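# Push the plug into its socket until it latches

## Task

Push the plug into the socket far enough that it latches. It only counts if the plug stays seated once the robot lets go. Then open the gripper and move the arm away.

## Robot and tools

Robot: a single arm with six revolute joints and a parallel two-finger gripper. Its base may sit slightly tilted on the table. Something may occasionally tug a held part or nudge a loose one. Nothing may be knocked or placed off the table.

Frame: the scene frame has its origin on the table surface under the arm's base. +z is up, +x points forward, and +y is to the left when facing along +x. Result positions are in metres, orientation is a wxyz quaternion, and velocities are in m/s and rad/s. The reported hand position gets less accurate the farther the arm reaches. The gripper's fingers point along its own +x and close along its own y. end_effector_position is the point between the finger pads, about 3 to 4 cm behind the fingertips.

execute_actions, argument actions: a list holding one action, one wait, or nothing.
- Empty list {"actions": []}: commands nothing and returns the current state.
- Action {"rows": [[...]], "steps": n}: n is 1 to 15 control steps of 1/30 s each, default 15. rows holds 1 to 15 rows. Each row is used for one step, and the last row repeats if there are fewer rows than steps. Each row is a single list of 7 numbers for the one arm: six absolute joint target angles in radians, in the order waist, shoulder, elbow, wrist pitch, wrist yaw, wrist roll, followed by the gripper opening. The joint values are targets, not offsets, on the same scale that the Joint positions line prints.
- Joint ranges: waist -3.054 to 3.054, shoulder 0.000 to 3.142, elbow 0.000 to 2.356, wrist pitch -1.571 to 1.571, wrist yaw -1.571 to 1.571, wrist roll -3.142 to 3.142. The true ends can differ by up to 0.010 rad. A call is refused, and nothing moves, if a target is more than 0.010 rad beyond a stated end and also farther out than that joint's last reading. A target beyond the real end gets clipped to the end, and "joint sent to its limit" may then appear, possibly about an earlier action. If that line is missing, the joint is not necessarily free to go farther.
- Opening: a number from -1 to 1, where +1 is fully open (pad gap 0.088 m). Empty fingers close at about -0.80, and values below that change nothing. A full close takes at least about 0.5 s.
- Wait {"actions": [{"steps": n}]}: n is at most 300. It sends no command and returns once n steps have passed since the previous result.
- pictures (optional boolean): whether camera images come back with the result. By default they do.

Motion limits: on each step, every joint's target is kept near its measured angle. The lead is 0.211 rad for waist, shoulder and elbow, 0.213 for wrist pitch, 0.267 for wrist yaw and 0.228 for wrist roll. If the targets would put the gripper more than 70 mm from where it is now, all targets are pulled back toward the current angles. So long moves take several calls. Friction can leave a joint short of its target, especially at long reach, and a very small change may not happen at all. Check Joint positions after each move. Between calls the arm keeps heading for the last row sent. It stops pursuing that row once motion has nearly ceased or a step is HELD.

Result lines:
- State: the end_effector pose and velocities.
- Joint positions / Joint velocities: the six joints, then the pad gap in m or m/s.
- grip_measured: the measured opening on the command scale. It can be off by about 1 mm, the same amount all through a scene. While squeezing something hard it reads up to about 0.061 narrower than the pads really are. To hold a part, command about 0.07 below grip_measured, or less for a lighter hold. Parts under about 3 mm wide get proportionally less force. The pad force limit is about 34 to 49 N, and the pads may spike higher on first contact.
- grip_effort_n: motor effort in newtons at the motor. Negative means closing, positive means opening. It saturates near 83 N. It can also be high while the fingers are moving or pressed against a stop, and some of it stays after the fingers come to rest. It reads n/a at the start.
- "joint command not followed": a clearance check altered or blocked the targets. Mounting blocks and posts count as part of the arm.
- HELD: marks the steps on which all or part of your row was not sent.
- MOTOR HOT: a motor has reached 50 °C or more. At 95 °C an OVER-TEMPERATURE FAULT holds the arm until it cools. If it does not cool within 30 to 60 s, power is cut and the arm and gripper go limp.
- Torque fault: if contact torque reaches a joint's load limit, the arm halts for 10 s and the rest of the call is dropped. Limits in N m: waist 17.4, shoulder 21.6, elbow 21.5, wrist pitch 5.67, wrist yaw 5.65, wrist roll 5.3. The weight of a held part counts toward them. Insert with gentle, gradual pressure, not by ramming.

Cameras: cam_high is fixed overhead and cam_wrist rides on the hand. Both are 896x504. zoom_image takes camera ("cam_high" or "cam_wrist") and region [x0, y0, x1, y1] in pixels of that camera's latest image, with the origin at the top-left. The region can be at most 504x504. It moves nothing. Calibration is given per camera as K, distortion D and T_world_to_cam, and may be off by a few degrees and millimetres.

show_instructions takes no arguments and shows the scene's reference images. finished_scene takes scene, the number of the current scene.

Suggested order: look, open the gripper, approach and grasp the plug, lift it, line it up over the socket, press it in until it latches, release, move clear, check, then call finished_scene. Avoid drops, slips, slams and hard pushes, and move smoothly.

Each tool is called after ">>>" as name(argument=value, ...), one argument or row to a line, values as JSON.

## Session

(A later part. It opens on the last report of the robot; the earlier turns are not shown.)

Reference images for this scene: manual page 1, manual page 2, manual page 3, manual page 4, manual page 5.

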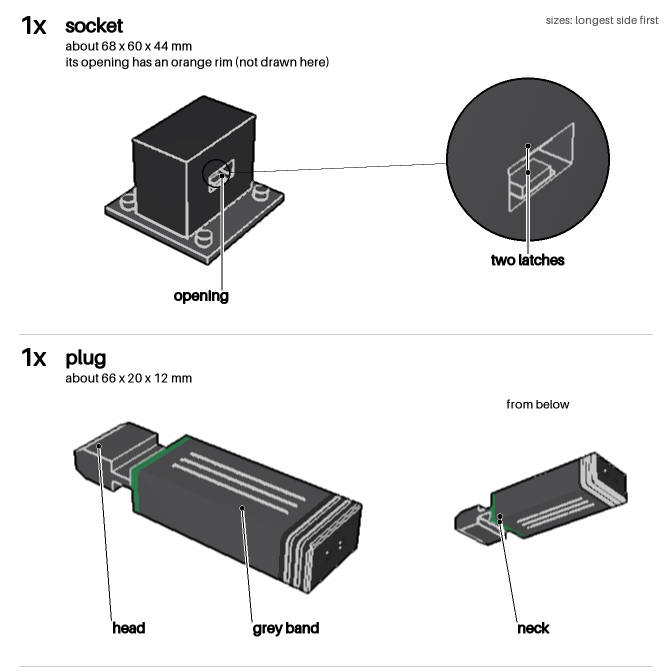

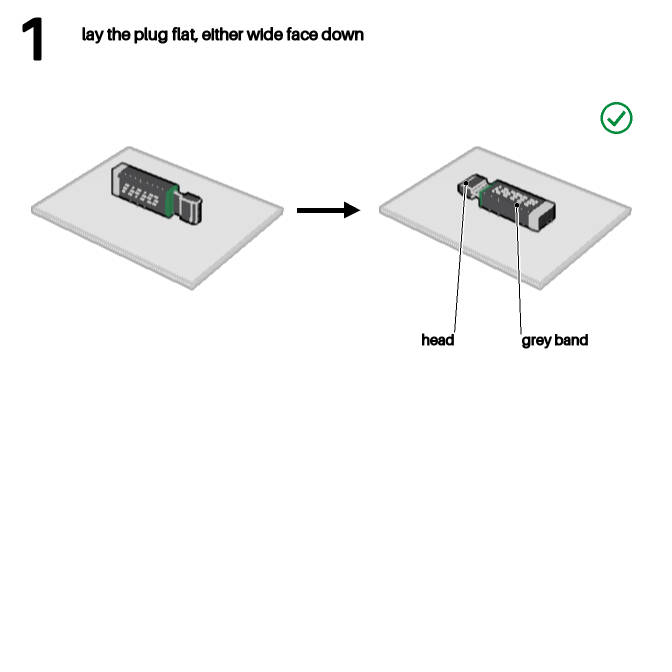

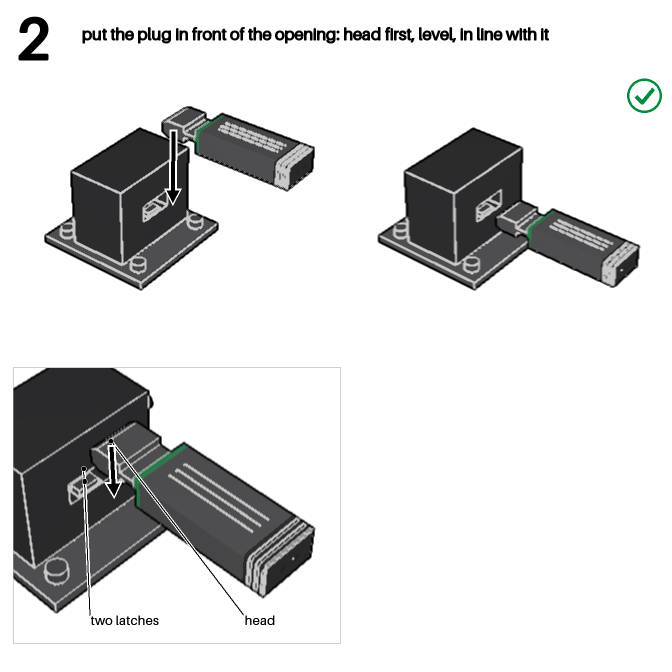

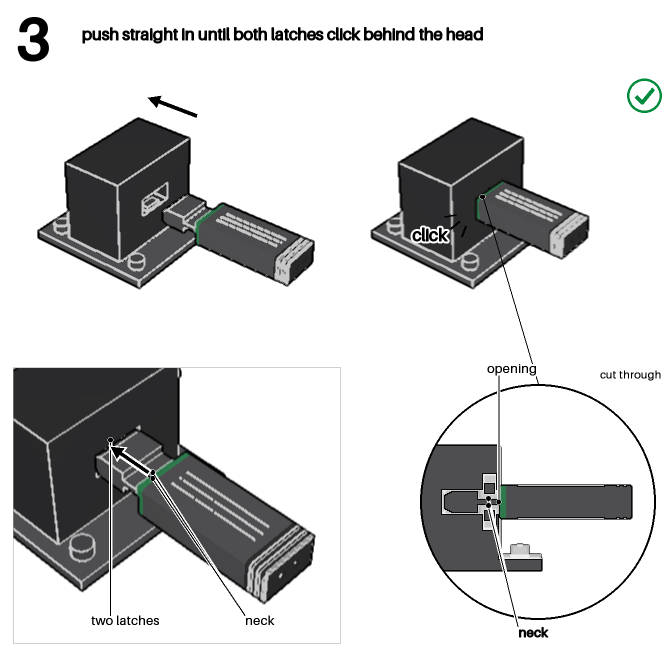

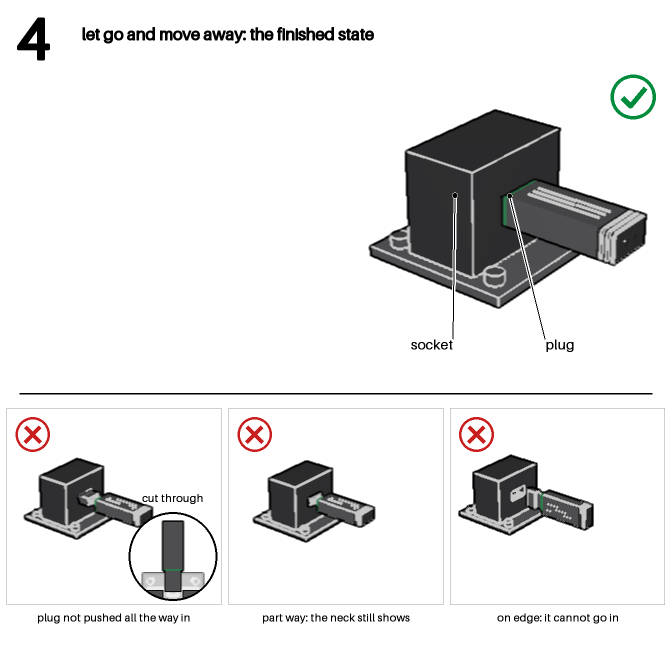

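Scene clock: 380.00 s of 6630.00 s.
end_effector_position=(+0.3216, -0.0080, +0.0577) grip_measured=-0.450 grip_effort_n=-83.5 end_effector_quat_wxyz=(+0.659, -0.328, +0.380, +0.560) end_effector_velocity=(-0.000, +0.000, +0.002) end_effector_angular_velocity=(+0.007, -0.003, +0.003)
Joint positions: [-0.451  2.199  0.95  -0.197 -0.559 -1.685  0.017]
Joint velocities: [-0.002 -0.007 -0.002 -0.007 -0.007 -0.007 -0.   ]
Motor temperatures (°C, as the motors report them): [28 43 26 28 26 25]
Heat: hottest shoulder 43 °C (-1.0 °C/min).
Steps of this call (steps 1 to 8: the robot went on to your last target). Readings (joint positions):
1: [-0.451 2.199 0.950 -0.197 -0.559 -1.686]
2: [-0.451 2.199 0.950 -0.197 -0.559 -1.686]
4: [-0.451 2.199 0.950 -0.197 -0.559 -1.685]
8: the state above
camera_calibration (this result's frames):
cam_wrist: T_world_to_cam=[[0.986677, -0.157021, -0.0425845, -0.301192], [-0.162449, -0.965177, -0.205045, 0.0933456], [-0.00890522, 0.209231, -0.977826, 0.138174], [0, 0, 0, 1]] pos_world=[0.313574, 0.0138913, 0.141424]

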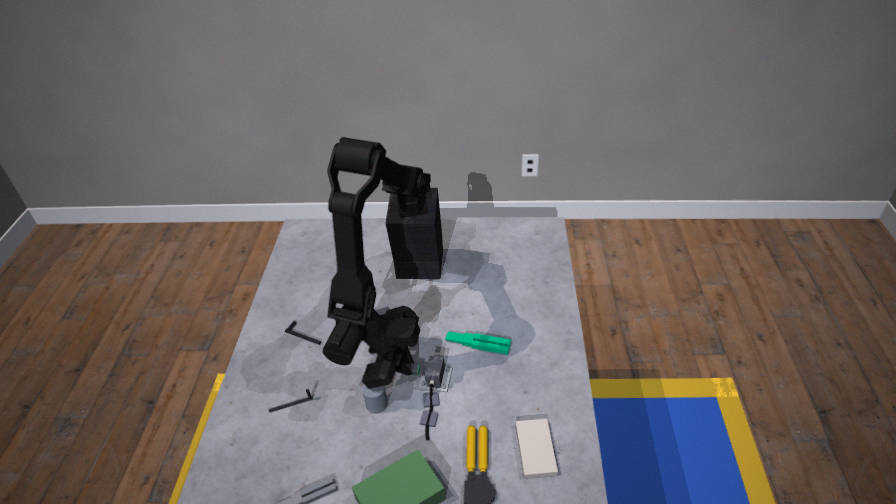

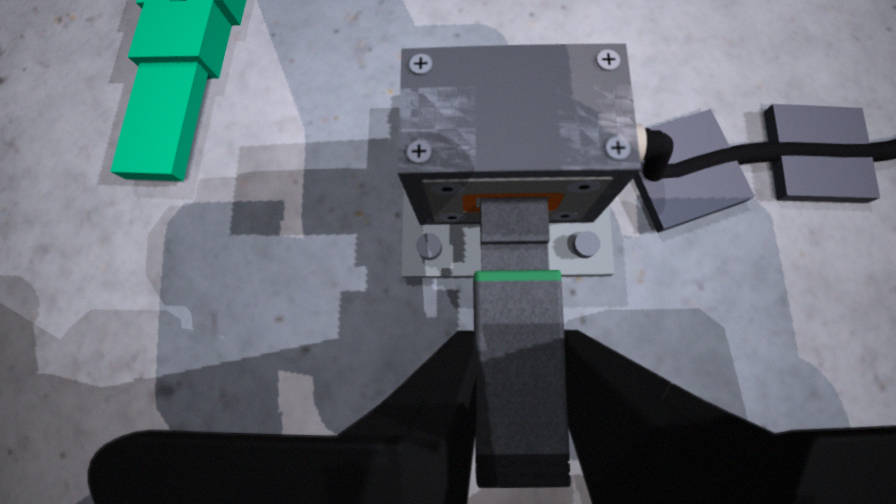

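>>> execute_actions(
  actions=[
    {"rows":[[-0.446,2.204,0.95,-0.200,-0.564,-1.688,-0.55],[-0.448,2.204,0.95,-0.202,-0.564,-1.690,-0.55],[-0.448,2.204,0.95,-0.2035,-0.564,-1.691,-0.55],[-0.448,2.204,0.95,-0.2035,-0.564,-1.691,-0.55],[-0.446,2.204,0.95,-0.2035,-0.566,-1.691,-0.55],[-0.442,2.204,0.95,-0.202,-0.569,-1.689,-0.55],[-0.438,2.204,0.95,-0.200,-0.572,-1.688,-0.55],[-0.434,2.204,0.95,-0.200,-0.575,-1.688,-0.55],[-0.430,2.204,0.95,-0.200,-0.578,-1.688,-0.55],[-0.426,2.204,0.95,-0.200,-0.581,-1.688,-0.55],[-0.422,2.204,0.95,-0.200,-0.584,-1.688,-0.55],[-0.418,2.204,0.95,-0.200,-0.587,-1.688,-0.55],[-0.414,2.204,0.95,-0.200,-0.590,-1.688,-0.55],[-0.410,2.204,0.95,-0.200,-0.593,-1.688,-0.55],[-0.406,2.204,0.95,-0.200,-0.596,-1.688,-0.55]],"steps":15},
  ],
  pictures=false,
)

>>> execute_actions(
  actions=[
    {"steps":6},
  ],
)

>>> zoom_image(
  camera="cam_wrist",
  region=[420, 140, 610, 320],
)

Scene clock: 390.33 s of 6630.00 s.
end_effector_position=(+0.3212, -0.0074, +0.0577) grip_measured=-0.450 grip_effort_n=-83.5 end_effector_quat_wxyz=(+0.658, -0.329, +0.380, +0.561) end_effector_velocity=(-0.002, +0.002, -0.000) end_effector_angular_velocity=(-0.005, +0.005, +0.014)
Joint positions: [-0.449  2.199  0.95  -0.199 -0.558 -1.686  0.017]
Joint velocities: [ 0.007 -0.002 -0.002 -0.007  0.007 -0.007 -0.   ]
Motor temperatures (°C, as the motors report them): [28 42 26 28 26 25]
Heat: hottest shoulder 42 °C (-2.0 °C/min).
Steps of this call (steps 1 to 15: the robot went on to your last target; steps 16 to 90: nothing new was sent; then 6.83 s passed at rest; steps 91 to 105: all 15 steps of this action). Readings (joint positions):
91: [-0.451 2.199 0.950 -0.197 -0.559 -1.685]
92: [-0.451 2.199 0.950 -0.197 -0.559 -1.685]
94: [-0.451 2.199 0.950 -0.198 -0.559 -1.685]
98: [-0.451 2.199 0.950 -0.199 -0.560 -1.686]
105: the state above

Scene clock: 390.53 s of 6630.00 s.
end_effector_position=(+0.3212, -0.0073, +0.0576) grip_measured=-0.450 grip_effort_n=-83.5 end_effector_quat_wxyz=(+0.657, -0.329, +0.380, +0.561) end_effector_velocity=(-0.005, -0.001, +0.000) end_effector_angular_velocity=(-0.003, +0.020, +0.003)
Joint positions: [-0.449  2.199  0.95  -0.199 -0.557 -1.686  0.017]
Joint velocities: [-0.002 -0.002 -0.002 -0.022  0.007 -0.007 -0.   ]
Motor temperatures (°C, as the motors report them): [28 42 26 28 26 25]
Heat: hottest shoulder 42 °C (-2.0 °C/min).
Steps of this call (steps 1 to 6: the robot went on to your last target). Readings (joint positions):
1: [-0.449 2.199 0.950 -0.199 -0.557 -1.686]
2: [-0.449 2.199 0.950 -0.199 -0.557 -1.686]
4: [-0.449 2.199 0.950 -0.199 -0.557 -1.686]
6: the state above
camera_calibration (this result's frames):
cam_wrist: T_world_to_cam=[[0.987186, -0.153513, -0.0435559, -0.300852], [-0.159211, -0.96592, -0.204083, 0.0928163], [-0.0107421, 0.208403, -0.977984, 0.138527], [0, 0, 0, 1]] pos_world=[0.313262, 0.0145989, 0.141316]

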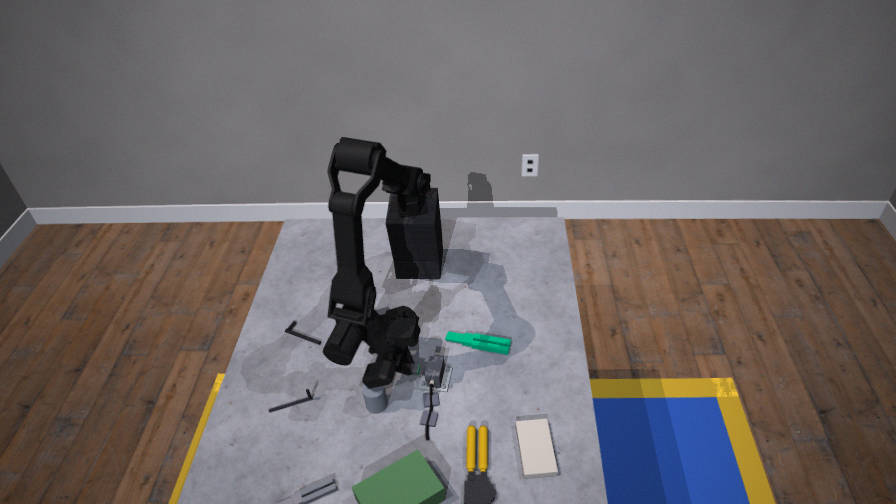

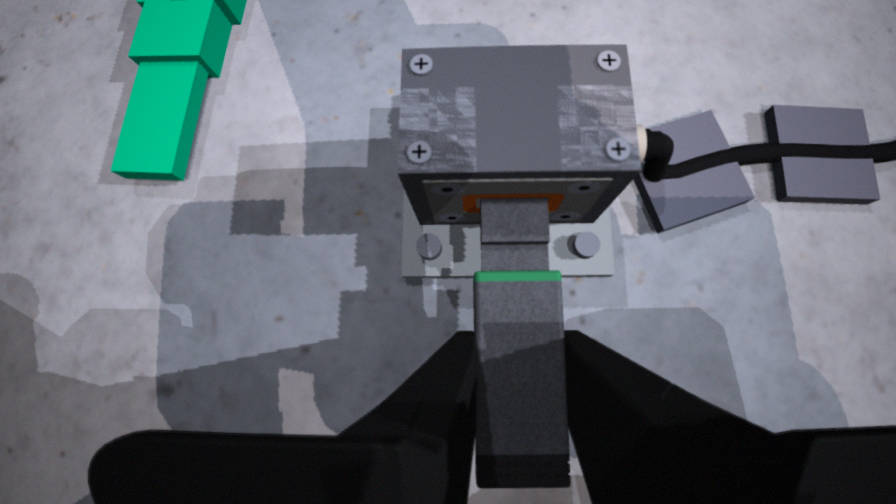

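Region (420, 140, 610, 320) of cam_wrist's 896x504 image, scaled by 2.653, with more detail than that image has; it fills the top 477 rows of this view, and the rest is white.

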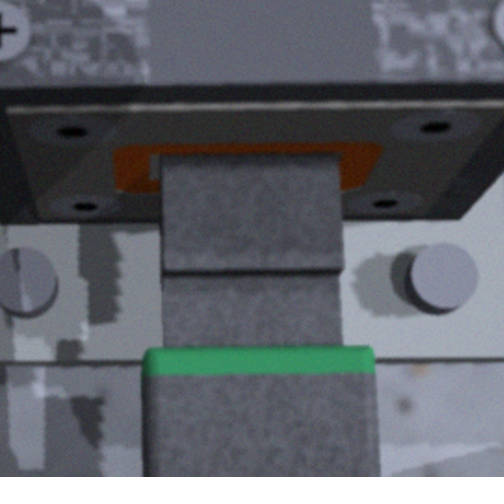

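>>> execute_actions(
  actions=[
    {"rows":[[-0.430,2.210,0.95,-0.200,-0.580,-1.690,-0.55],[-0.448,2.214,0.95,-0.200,-0.568,-1.692,-0.55],[-0.456,2.216,0.95,-0.200,-0.564,-1.694,-0.55],[-0.459,2.217,0.95,-0.199,-0.564,-1.696,-0.55],[-0.459,2.218,0.95,-0.198,-0.564,-1.697,-0.55],[-0.459,2.219,0.95,-0.196,-0.564,-1.697,-0.55],[-0.459,2.220,0.95,-0.195,-0.564,-1.697,-0.55]],"steps":15},
  ],
)

>>> zoom_image(
  camera="cam_wrist",
  region=[450, 160, 580, 260],
)

Scene clock: 401.03 s of 6630.00 s.
end_effector_position=(+0.3212, -0.0087, +0.0576) grip_measured=-0.450 grip_effort_n=-83.5 end_effector_quat_wxyz=(+0.660, -0.328, +0.377, +0.561) end_effector_velocity=(-0.002, +0.001, +0.001) end_effector_angular_velocity=(+0.007, -0.006, +0.016)
Joint positions: [-0.456  2.202  0.95  -0.197 -0.565 -1.694  0.017]
Joint velocities: [-0.002 -0.002 -0.002 -0.007 -0.007 -0.022 -0.   ]
Motor temperatures (°C, as the motors report them): [28 42 26 28 27 25]
Heat: hottest shoulder 42 °C (-1.0 °C/min).
Steps of this call (steps 1 to 15: the robot went on to your last target; steps 16 to 90: nothing new was sent; then 7.00 s passed at rest; steps 91 to 105: all 15 steps of this action). Readings (joint positions):
91: [-0.450 2.199 0.950 -0.199 -0.558 -1.687]
92: [-0.451 2.199 0.950 -0.199 -0.560 -1.687]
94: [-0.454 2.199 0.950 -0.199 -0.565 -1.689]
98: [-0.455 2.200 0.950 -0.199 -0.565 -1.693]
105: the state above
camera_calibration (this result's frames):
cam_wrist: T_world_to_cam=[[0.987248, -0.154207, -0.0395152, -0.301309], [-0.15909, -0.964524, -0.210676, 0.0917654], [-0.00562568, 0.214276, -0.976757, 0.137121], [0, 0, 0, 1]] pos_world=[0.312837, 0.0126642, 0.141361]

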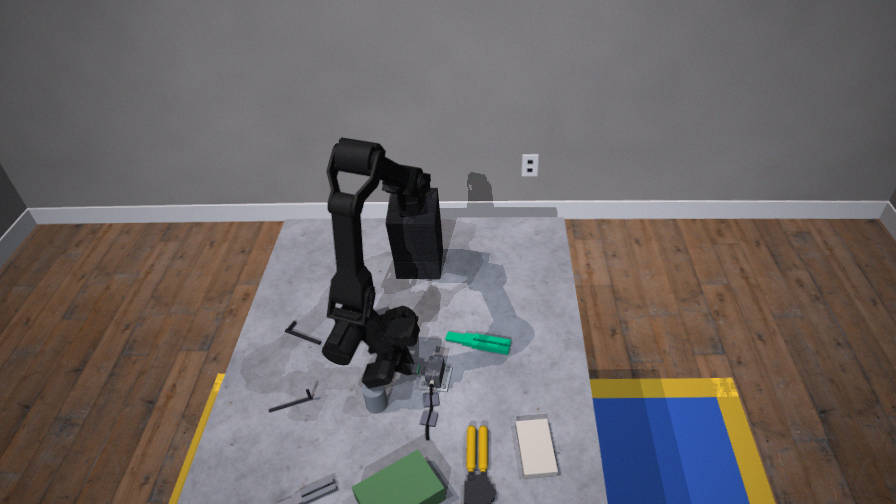

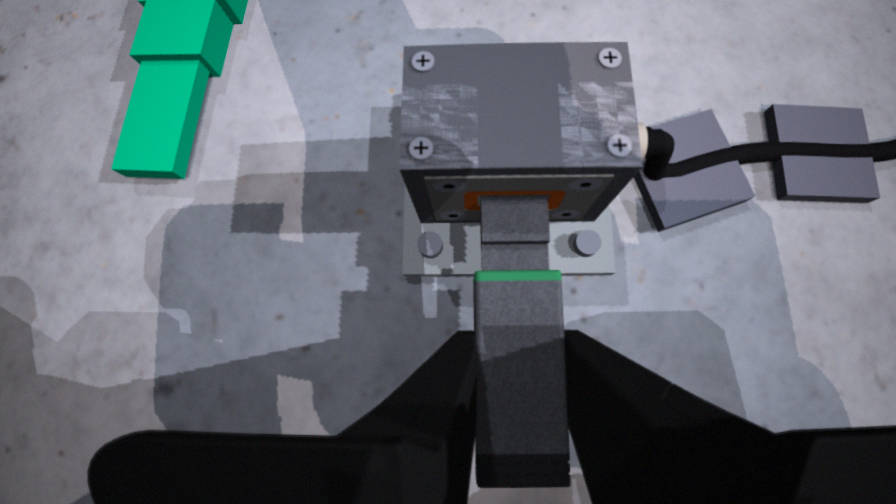

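Region (450, 160, 580, 260) of cam_wrist's 896x504 image, scaled by 3.877, with more detail than that image has; it fills the top 388 rows of this view, and the rest is white.

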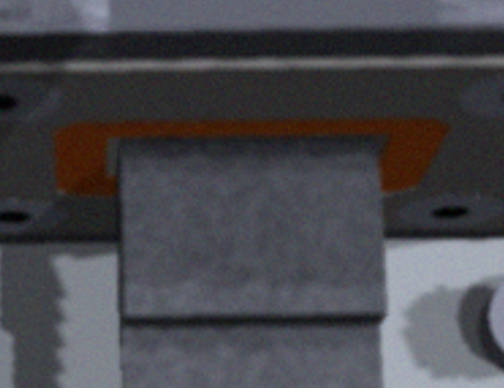

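>>> execute_actions(
  actions=[
    {"rows":[[-0.456,2.215,0.95,-0.201,-0.559,-1.694,-0.55],[-0.456,2.215,0.95,-0.201,-0.556,-1.694,-0.55],[-0.455,2.215,0.95,-0.201,-0.555,-1.693,-0.55],[-0.453,2.215,0.95,-0.200,-0.555,-1.692,-0.55],[-0.4515,2.215,0.95,-0.199,-0.557,-1.6905,-0.55],[-0.450,2.215,0.95,-0.198,-0.558,-1.689,-0.55],[-0.4485,2.215,0.95,-0.198,-0.559,-1.6875,-0.55],[-0.447,2.215,0.95,-0.198,-0.560,-1.686,-0.55],[-0.4455,2.215,0.95,-0.198,-0.560,-1.6845,-0.55],[-0.444,2.215,0.95,-0.197,-0.560,-1.683,-0.55],[-0.442,2.215,0.95,-0.196,-0.561,-1.6815,-0.55],[-0.440,2.215,0.95,-0.195,-0.562,-1.680,-0.55],[-0.438,2.215,0.95,-0.195,-0.563,-1.679,-0.55],[-0.436,2.215,0.95,-0.195,-0.564,-1.678,-0.55],[-0.434,2.215,0.95,-0.195,-0.565,-1.677,-0.55]],"steps":15},
  ],
  pictures=false,
)

>>> execute_actions(
  actions=[
    {"steps":6},
  ],
)

>>> zoom_image(
  camera="cam_wrist",
  region=[420, 140, 610, 320],
)

Scene clock: 409.10 s of 6630.00 s.
end_effector_position=(+0.3210, -0.0078, +0.0571) grip_measured=-0.450 grip_effort_n=-83.5 end_effector_quat_wxyz=(+0.659, -0.327, +0.381, +0.560) end_effector_velocity=(-0.004, +0.001, +0.001) end_effector_angular_velocity=(-0.002, +0.022, -0.004)
Joint positions: [-0.451  2.202  0.95  -0.197 -0.56  -1.683  0.017]
Joint velocities: [ 0.002 -0.007 -0.002 -0.022  0.007  0.007 -0.   ]
Motor temperatures (°C, as the motors report them): [28 41 26 28 27 25]
Heat: hottest shoulder 41 °C (-1.0 °C/min).
Steps of this call (steps 1 to 15: the robot went on to your last target; steps 16 to 90: nothing new was sent; then 4.57 s passed at rest; steps 91 to 105: all 15 steps of this action). Readings (joint positions):
91: [-0.456 2.202 0.950 -0.197 -0.565 -1.694]
92: [-0.456 2.202 0.950 -0.197 -0.564 -1.694]
94: [-0.456 2.202 0.950 -0.197 -0.562 -1.694]
98: [-0.455 2.202 0.950 -0.197 -0.561 -1.692]
105: the state above

Scene clock: 409.30 s of 6630.00 s.
end_effector_position=(+0.3209, -0.0079, +0.0571) grip_measured=-0.450 grip_effort_n=-83.5 end_effector_quat_wxyz=(+0.659, -0.326, +0.382, +0.560) end_effector_velocity=(-0.004, +0.003, +0.002) end_effector_angular_velocity=(+0.026, +0.012, +0.002)
Joint positions: [-0.451  2.202  0.95  -0.197 -0.56  -1.681  0.017]
Joint velocities: [-0.002 -0.002 -0.002 -0.022 -0.022 -0.007 -0.   ]
Motor temperatures (°C, as the motors report them): [28 41 26 28 27 25]
Heat: hottest shoulder 41 °C (-1.0 °C/min).
Steps of this call (steps 1 to 6: the robot went on to your last target). Readings (joint positions):
1: [-0.451 2.202 0.950 -0.197 -0.560 -1.682]
2: [-0.451 2.202 0.950 -0.197 -0.560 -1.682]
4: [-0.451 2.202 0.950 -0.197 -0.560 -1.681]
6: the state above
camera_calibration (this result's frames):
cam_wrist: T_world_to_cam=[[0.985876, -0.160737, -0.0470413, -0.300115], [-0.16703, -0.964203, -0.205945, 0.0947319], [-0.0122544, 0.210893, -0.977432, 0.13855], [0, 0, 0, 1]] pos_world=[0.313397, 0.0138819, 0.140815]

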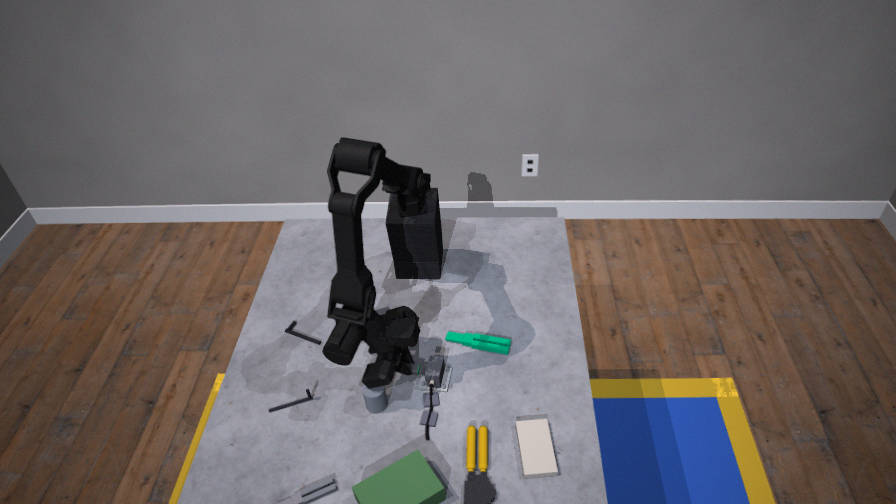

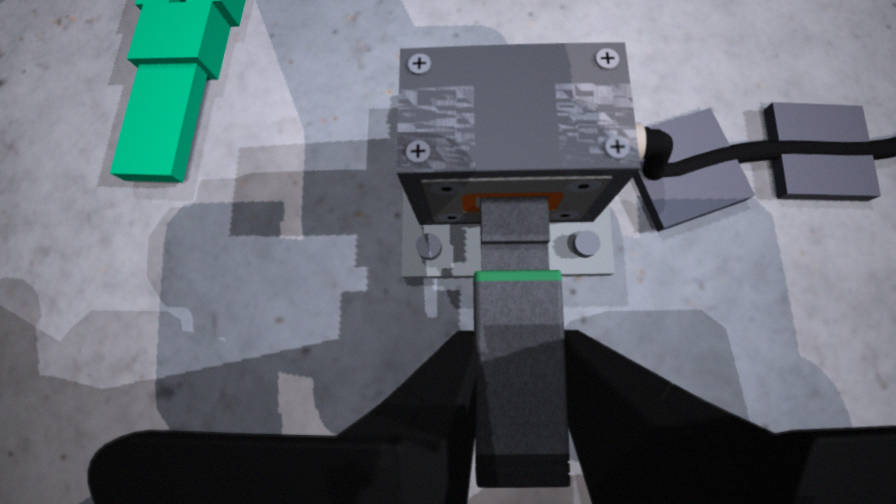

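Region (420, 140, 610, 320) of cam_wrist's 896x504 image, scaled by 2.653, with more detail than that image has; it fills the top 477 rows of this view, and the rest is white.

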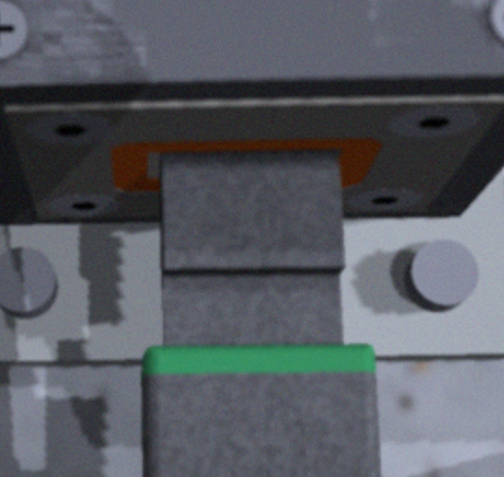

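>>> execute_actions(
  actions=[
    {"rows":[[-0.436,2.200,0.95,-0.200,-0.568,-1.686,-0.55],[-0.436,2.192,0.95,-0.201,-0.570,-1.690,-0.55],[-0.436,2.190,0.95,-0.202,-0.570,-1.692,-0.55],[-0.436,2.189,0.95,-0.203,-0.570,-1.692,-0.55],[-0.436,2.188,0.95,-0.204,-0.570,-1.692,-0.55],[-0.436,2.187,0.95,-0.205,-0.570,-1.692,-0.55],[-0.436,2.186,0.95,-0.206,-0.570,-1.692,-0.55],[-0.436,2.185,0.95,-0.207,-0.570,-1.692,-0.55],[-0.436,2.184,0.95,-0.208,-0.570,-1.692,-0.55],[-0.436,2.183,0.95,-0.209,-0.570,-1.692,-0.55],[-0.436,2.182,0.95,-0.210,-0.570,-1.692,-0.55]],"steps":15},
  ],
)

>>> zoom_image(
  camera="cam_wrist",
  region=[420, 140, 610, 320],
)

Scene clock: 429.60 s of 6630.00 s.
end_effector_position=(+0.3215, -0.0079, +0.0592) grip_measured=-0.450 grip_effort_n=-83.5 end_effector_quat_wxyz=(+0.658, -0.329, +0.380, +0.561) end_effector_velocity=(-0.006, +0.002, +0.003) end_effector_angular_velocity=(+0.014, +0.025, +0.002)
Joint positions: [-0.451  2.194  0.95  -0.204 -0.558 -1.689  0.017]
Joint velocities: [-0.002 -0.007 -0.002 -0.037 -0.007 -0.007 -0.   ]
Motor temperatures (°C, as the motors report them): [28 40 26 28 26 25]
Heat: hottest shoulder 40 °C (-3.0 °C/min).
Steps of this call (steps 1 to 15: the robot went on to your last target; steps 16 to 90: nothing new was sent; then 16.80 s passed at rest; steps 91 to 105: all 15 steps of this action). Readings (joint positions):
91: [-0.451 2.202 0.950 -0.197 -0.560 -1.681]
92: [-0.451 2.202 0.950 -0.197 -0.560 -1.681]
94: [-0.451 2.201 0.950 -0.198 -0.560 -1.684]
98: [-0.451 2.198 0.950 -0.200 -0.560 -1.687]
105: the state above
camera_calibration (this result's frames):
cam_wrist: T_world_to_cam=[[0.987253, -0.153431, -0.042301, -0.301244], [-0.158873, -0.965889, -0.204494, 0.0925586], [-0.00948219, 0.208608, -0.977953, 0.139787], [0, 0, 0, 1]] pos_world=[0.313435, 0.0140202, 0.14289]

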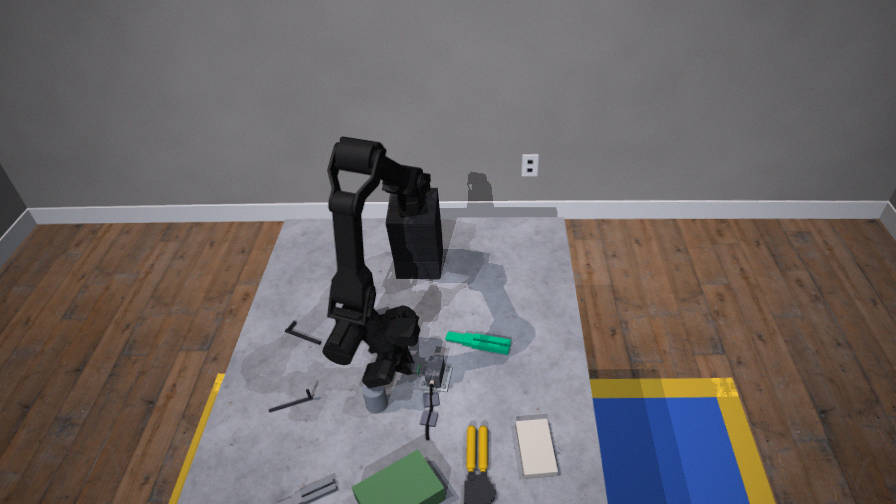

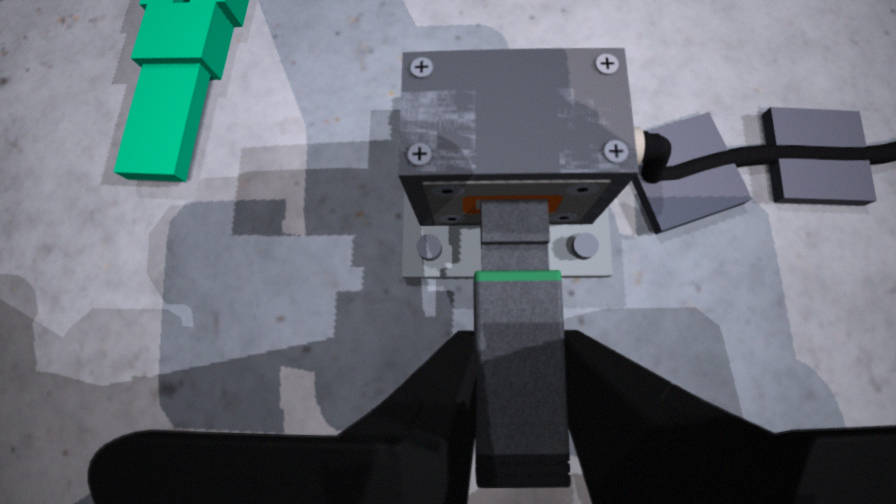

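Region (420, 140, 610, 320) of cam_wrist's 896x504 image, scaled by 2.653, with more detail than that image has; it fills the top 477 rows of this view, and the rest is white.

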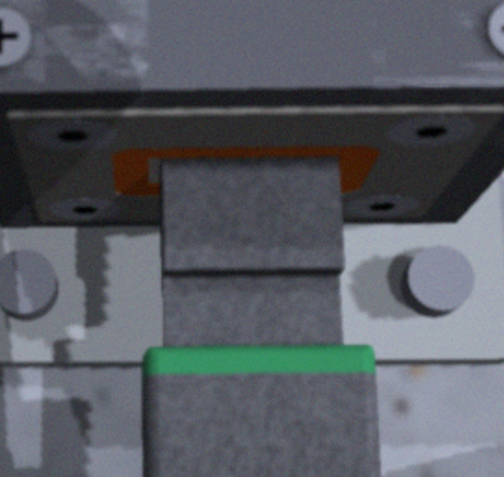

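>>> execute_actions(
  actions=[
    {"rows":[[-0.450,2.200,0.95,-0.206,-0.562,-1.692,-0.55],[-0.456,2.208,0.95,-0.206,-0.560,-1.693,-0.55],[-0.456,2.211,0.95,-0.206,-0.560,-1.694,-0.55],[-0.456,2.213,0.95,-0.206,-0.560,-1.694,-0.55],[-0.456,2.215,0.95,-0.206,-0.560,-1.694,-0.55]],"steps":12},
  ],
)

>>> zoom_image(
  camera="cam_wrist",
  region=[420, 140, 610, 320],
)

Scene clock: 436.63 s of 6630.00 s.
end_effector_position=(+0.3207, -0.0080, +0.0587) grip_measured=-0.450 grip_effort_n=-83.5 end_effector_quat_wxyz=(+0.658, -0.328, +0.380, +0.562) end_effector_velocity=(-0.003, -0.001, -0.000) end_effector_angular_velocity=(+0.008, +0.006, -0.002)
Joint positions: [-0.453  2.197  0.95  -0.205 -0.56  -1.691  0.017]
Joint velocities: [-0.007  0.002 -0.002 -0.007 -0.007 -0.007 -0.   ]
Motor temperatures (°C, as the motors report them): [28 41 26 28 27 25]
Heat: hottest shoulder 41 °C (-2.0 °C/min).
Steps of this call (steps 1 to 15: the robot went on to your last target; steps 16 to 90: nothing new was sent; then 3.63 s passed at rest; steps 91 to 102: all 12 steps of this action). Readings (joint positions):
91: [-0.451 2.194 0.950 -0.205 -0.558 -1.689]
92: [-0.451 2.194 0.950 -0.205 -0.558 -1.689]
94: [-0.451 2.194 0.950 -0.205 -0.560 -1.690]
98: [-0.452 2.195 0.950 -0.205 -0.560 -1.691]
102: the state above
camera_calibration (this result's frames):
cam_wrist: T_world_to_cam=[[0.98714, -0.153488, -0.0446726, -0.300345], [-0.159451, -0.965317, -0.206734, 0.0924733], [-0.0113919, 0.211199, -0.977377, 0.139876], [0, 0, 0, 1]] pos_world=[0.312821, 0.0136248, 0.142412]

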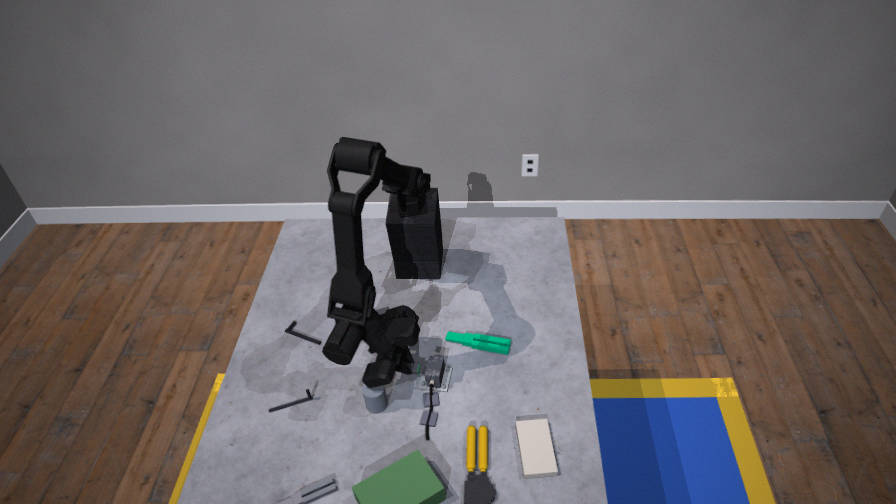

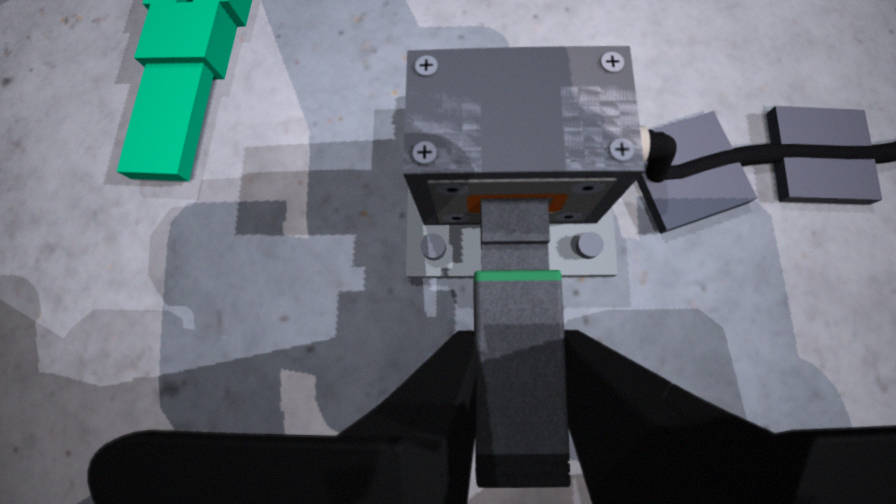

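Region (420, 140, 610, 320) of cam_wrist's 896x504 image, scaled by 2.653, with more detail than that image has; it fills the top 477 rows of this view, and the rest is white.

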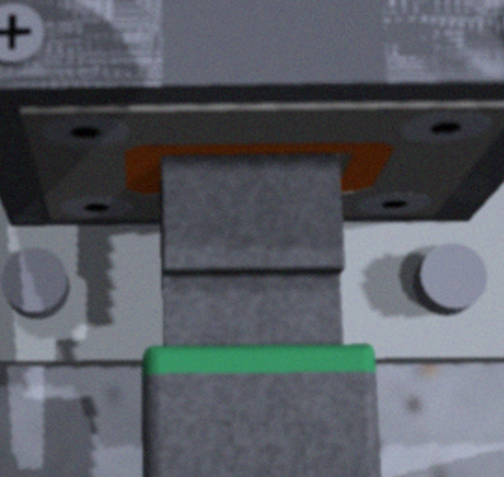

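>>> execute_actions(
  actions=[],
)

Scene clock: 445.20 s of 6630.00 s.
end_effector_position=(+0.3206, -0.0081, +0.0586) grip_measured=-0.450 grip_effort_n=-83.5 end_effector_quat_wxyz=(+0.658, -0.328, +0.380, +0.562) end_effector_velocity=(-0.002, +0.001, +0.001) end_effector_angular_velocity=(+0.009, +0.009, -0.009)
Joint positions: [-0.453  2.197  0.95  -0.205 -0.56  -1.691  0.017]
Joint velocities: [-0.002 -0.002 -0.002 -0.007 -0.007  0.007 -0.   ]
Motor temperatures (°C, as the motors report them): [28 41 26 28 26 25]
Heat: hottest shoulder 41 °C (-1.0 °C/min).
Steps of this call (steps 1 to 15: the robot went on to your last target; steps 16 to 90: nothing new was sent; then 5.57 s passed at rest). Readings (joint positions):
1: [-0.453 2.197 0.950 -0.205 -0.560 -1.691]
2: [-0.453 2.197 0.950 -0.205 -0.560 -1.691]
4: [-0.453 2.197 0.950 -0.205 -0.560 -1.691]
8: [-0.453 2.197 0.950 -0.205 -0.560 -1.691]
90: the state above
The arm was judged still, so your last target was given up. Only a new action makes it travel on or press farther. Fingers that are still opening or closing keep moving.
camera_calibration (this result's frames):
cam_wrist: T_world_to_cam=[[0.987063, -0.153874, -0.0450418, -0.300231], [-0.159905, -0.965248, -0.206703, 0.0924738], [-0.0116703, 0.211232, -0.977366, 0.139886], [0, 0, 0, 1]] pos_world=[0.312766, 0.0135142, 0.142311]

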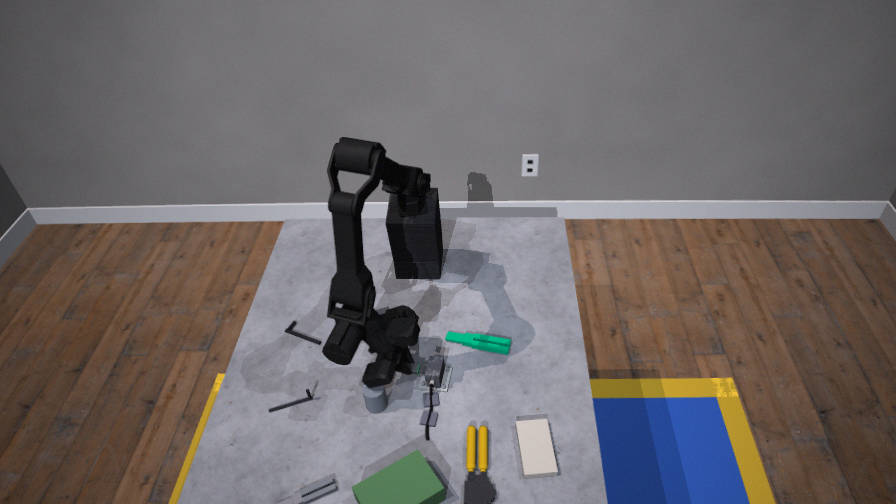

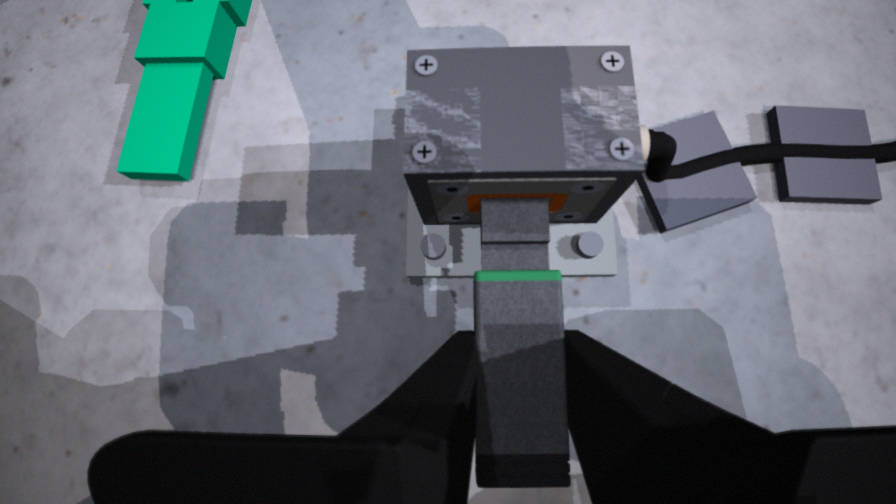

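>>> show_instructions(
)

Reference images for this scene: manual page 1, manual page 2, manual page 3, manual page 4, manual page 5.

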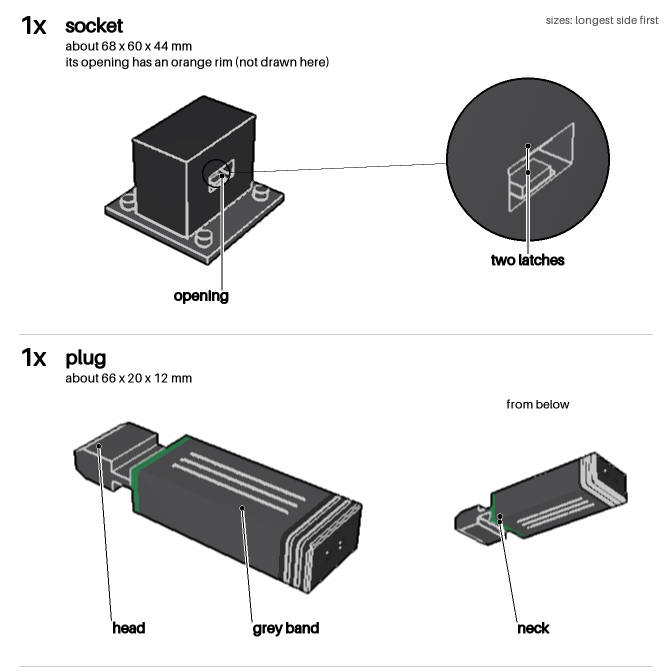

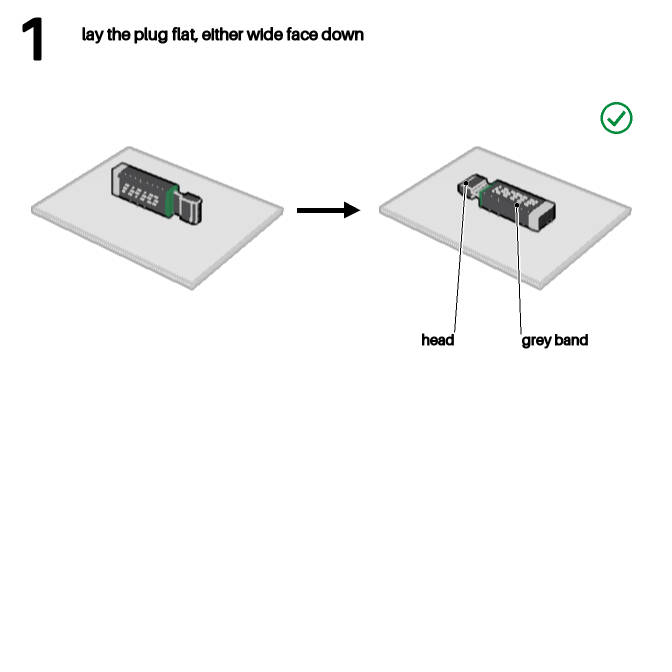

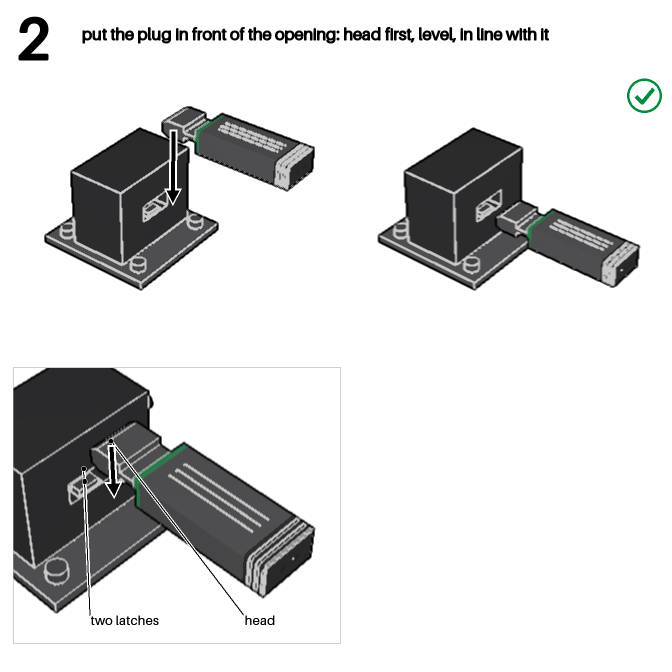

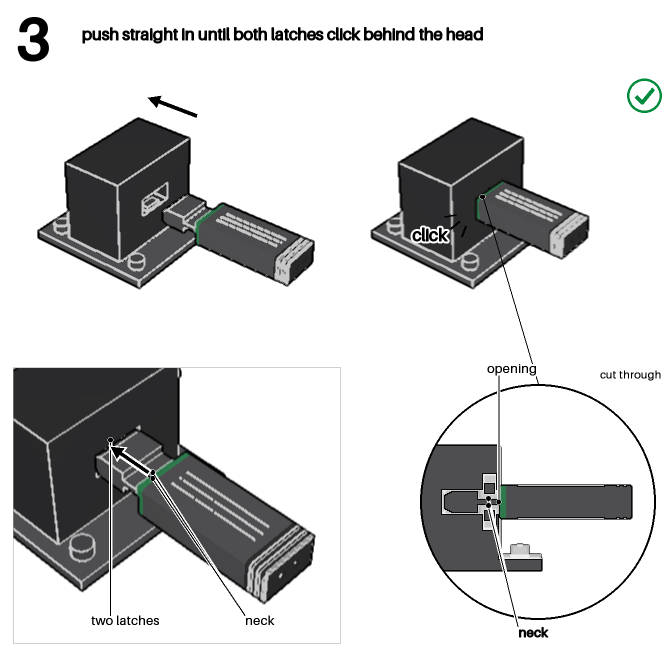

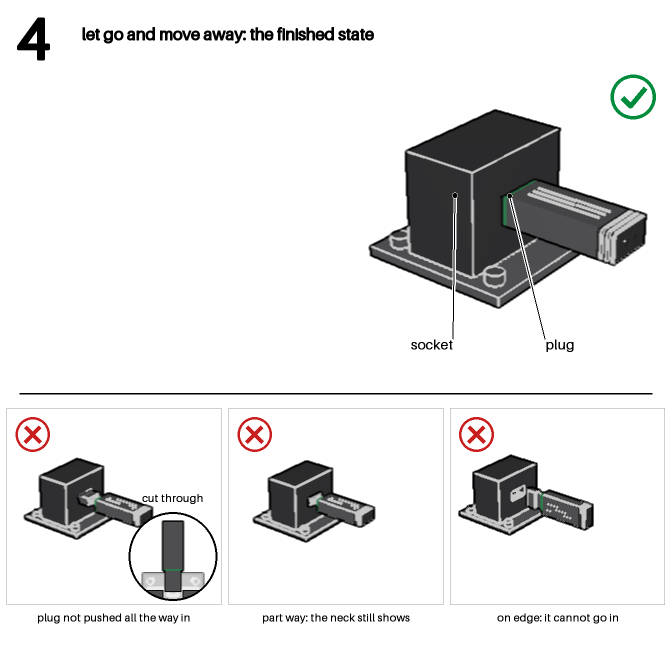

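>>> execute_actions(
  actions=[
    {"rows":[[-0.456,2.216,0.95,-0.199,-0.560,-1.687,-0.55]],"steps":12},
  ],
)

>>> zoom_image(
  camera="cam_wrist",
  region=[420,140,610,320],
)

Scene clock: 449.87 s of 6630.00 s.
end_effector_position=(+0.3212, -0.0083, +0.0583) grip_measured=-0.450 grip_effort_n=-83.5 end_effector_quat_wxyz=(+0.658, -0.329, +0.379, +0.561) end_effector_velocity=(+0.000, +0.000, -0.000) end_effector_angular_velocity=(+0.005, -0.008, +0.004)
Joint positions: [-0.453  2.198  0.95  -0.202 -0.56  -1.69   0.017]
Joint velocities: [-0.002  0.002 -0.002  0.007 -0.007 -0.007 -0.   ]
Motor temperatures (°C, as the motors report them): [28 40 26 28 26 25]
Heat: hottest shoulder 40 °C (-2.0 °C/min).
Steps of this call (steps 1 to 90: nothing new was sent; then 1.27 s passed at rest; steps 91 to 102: all 12 steps of this action). Readings (joint positions):
91: [-0.453 2.197 0.950 -0.205 -0.560 -1.691]
92: [-0.453 2.197 0.950 -0.205 -0.560 -1.691]
94: [-0.453 2.197 0.950 -0.203 -0.560 -1.691]
98: [-0.453 2.198 0.950 -0.202 -0.560 -1.690]
102: the state above
camera_calibration (this result's frames):
cam_wrist: T_world_to_cam=[[0.987094, -0.154428, -0.0423899, -0.300964], [-0.159885, -0.965311, -0.206428, 0.0923381], [-0.00904122, 0.210541, -0.977543, 0.138841], [0, 0, 0, 1]] pos_world=[0.313098, 0.0134261, 0.142026]

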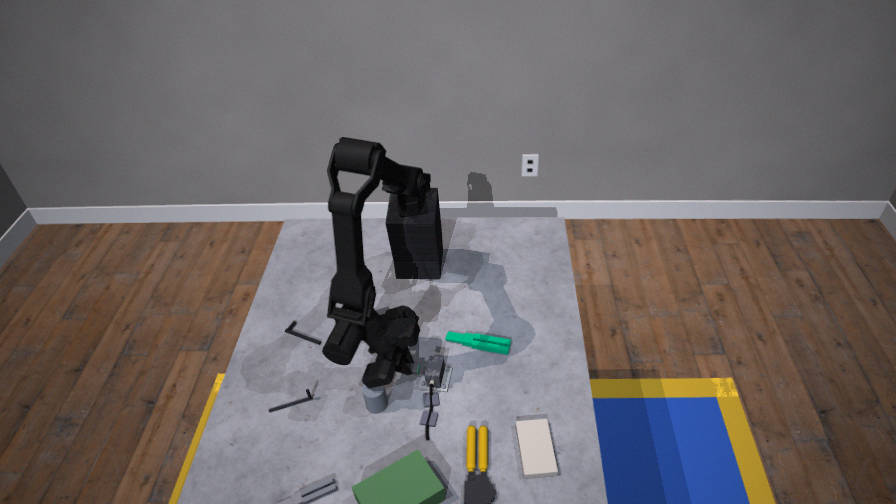

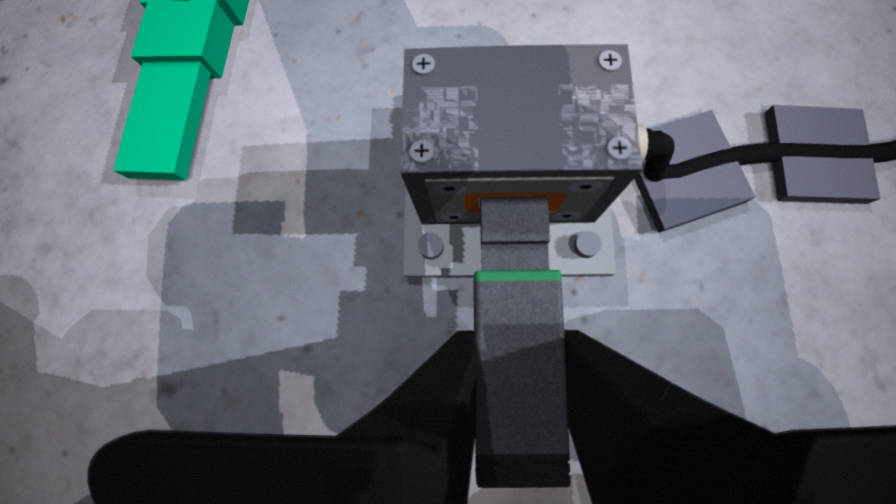

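Region (420, 140, 610, 320) of cam_wrist's 896x504 image, scaled by 2.653, with more detail than that image has; it fills the top 477 rows of this view, and the rest is white.

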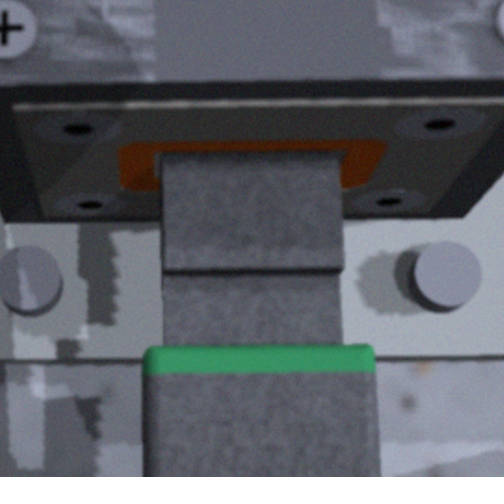

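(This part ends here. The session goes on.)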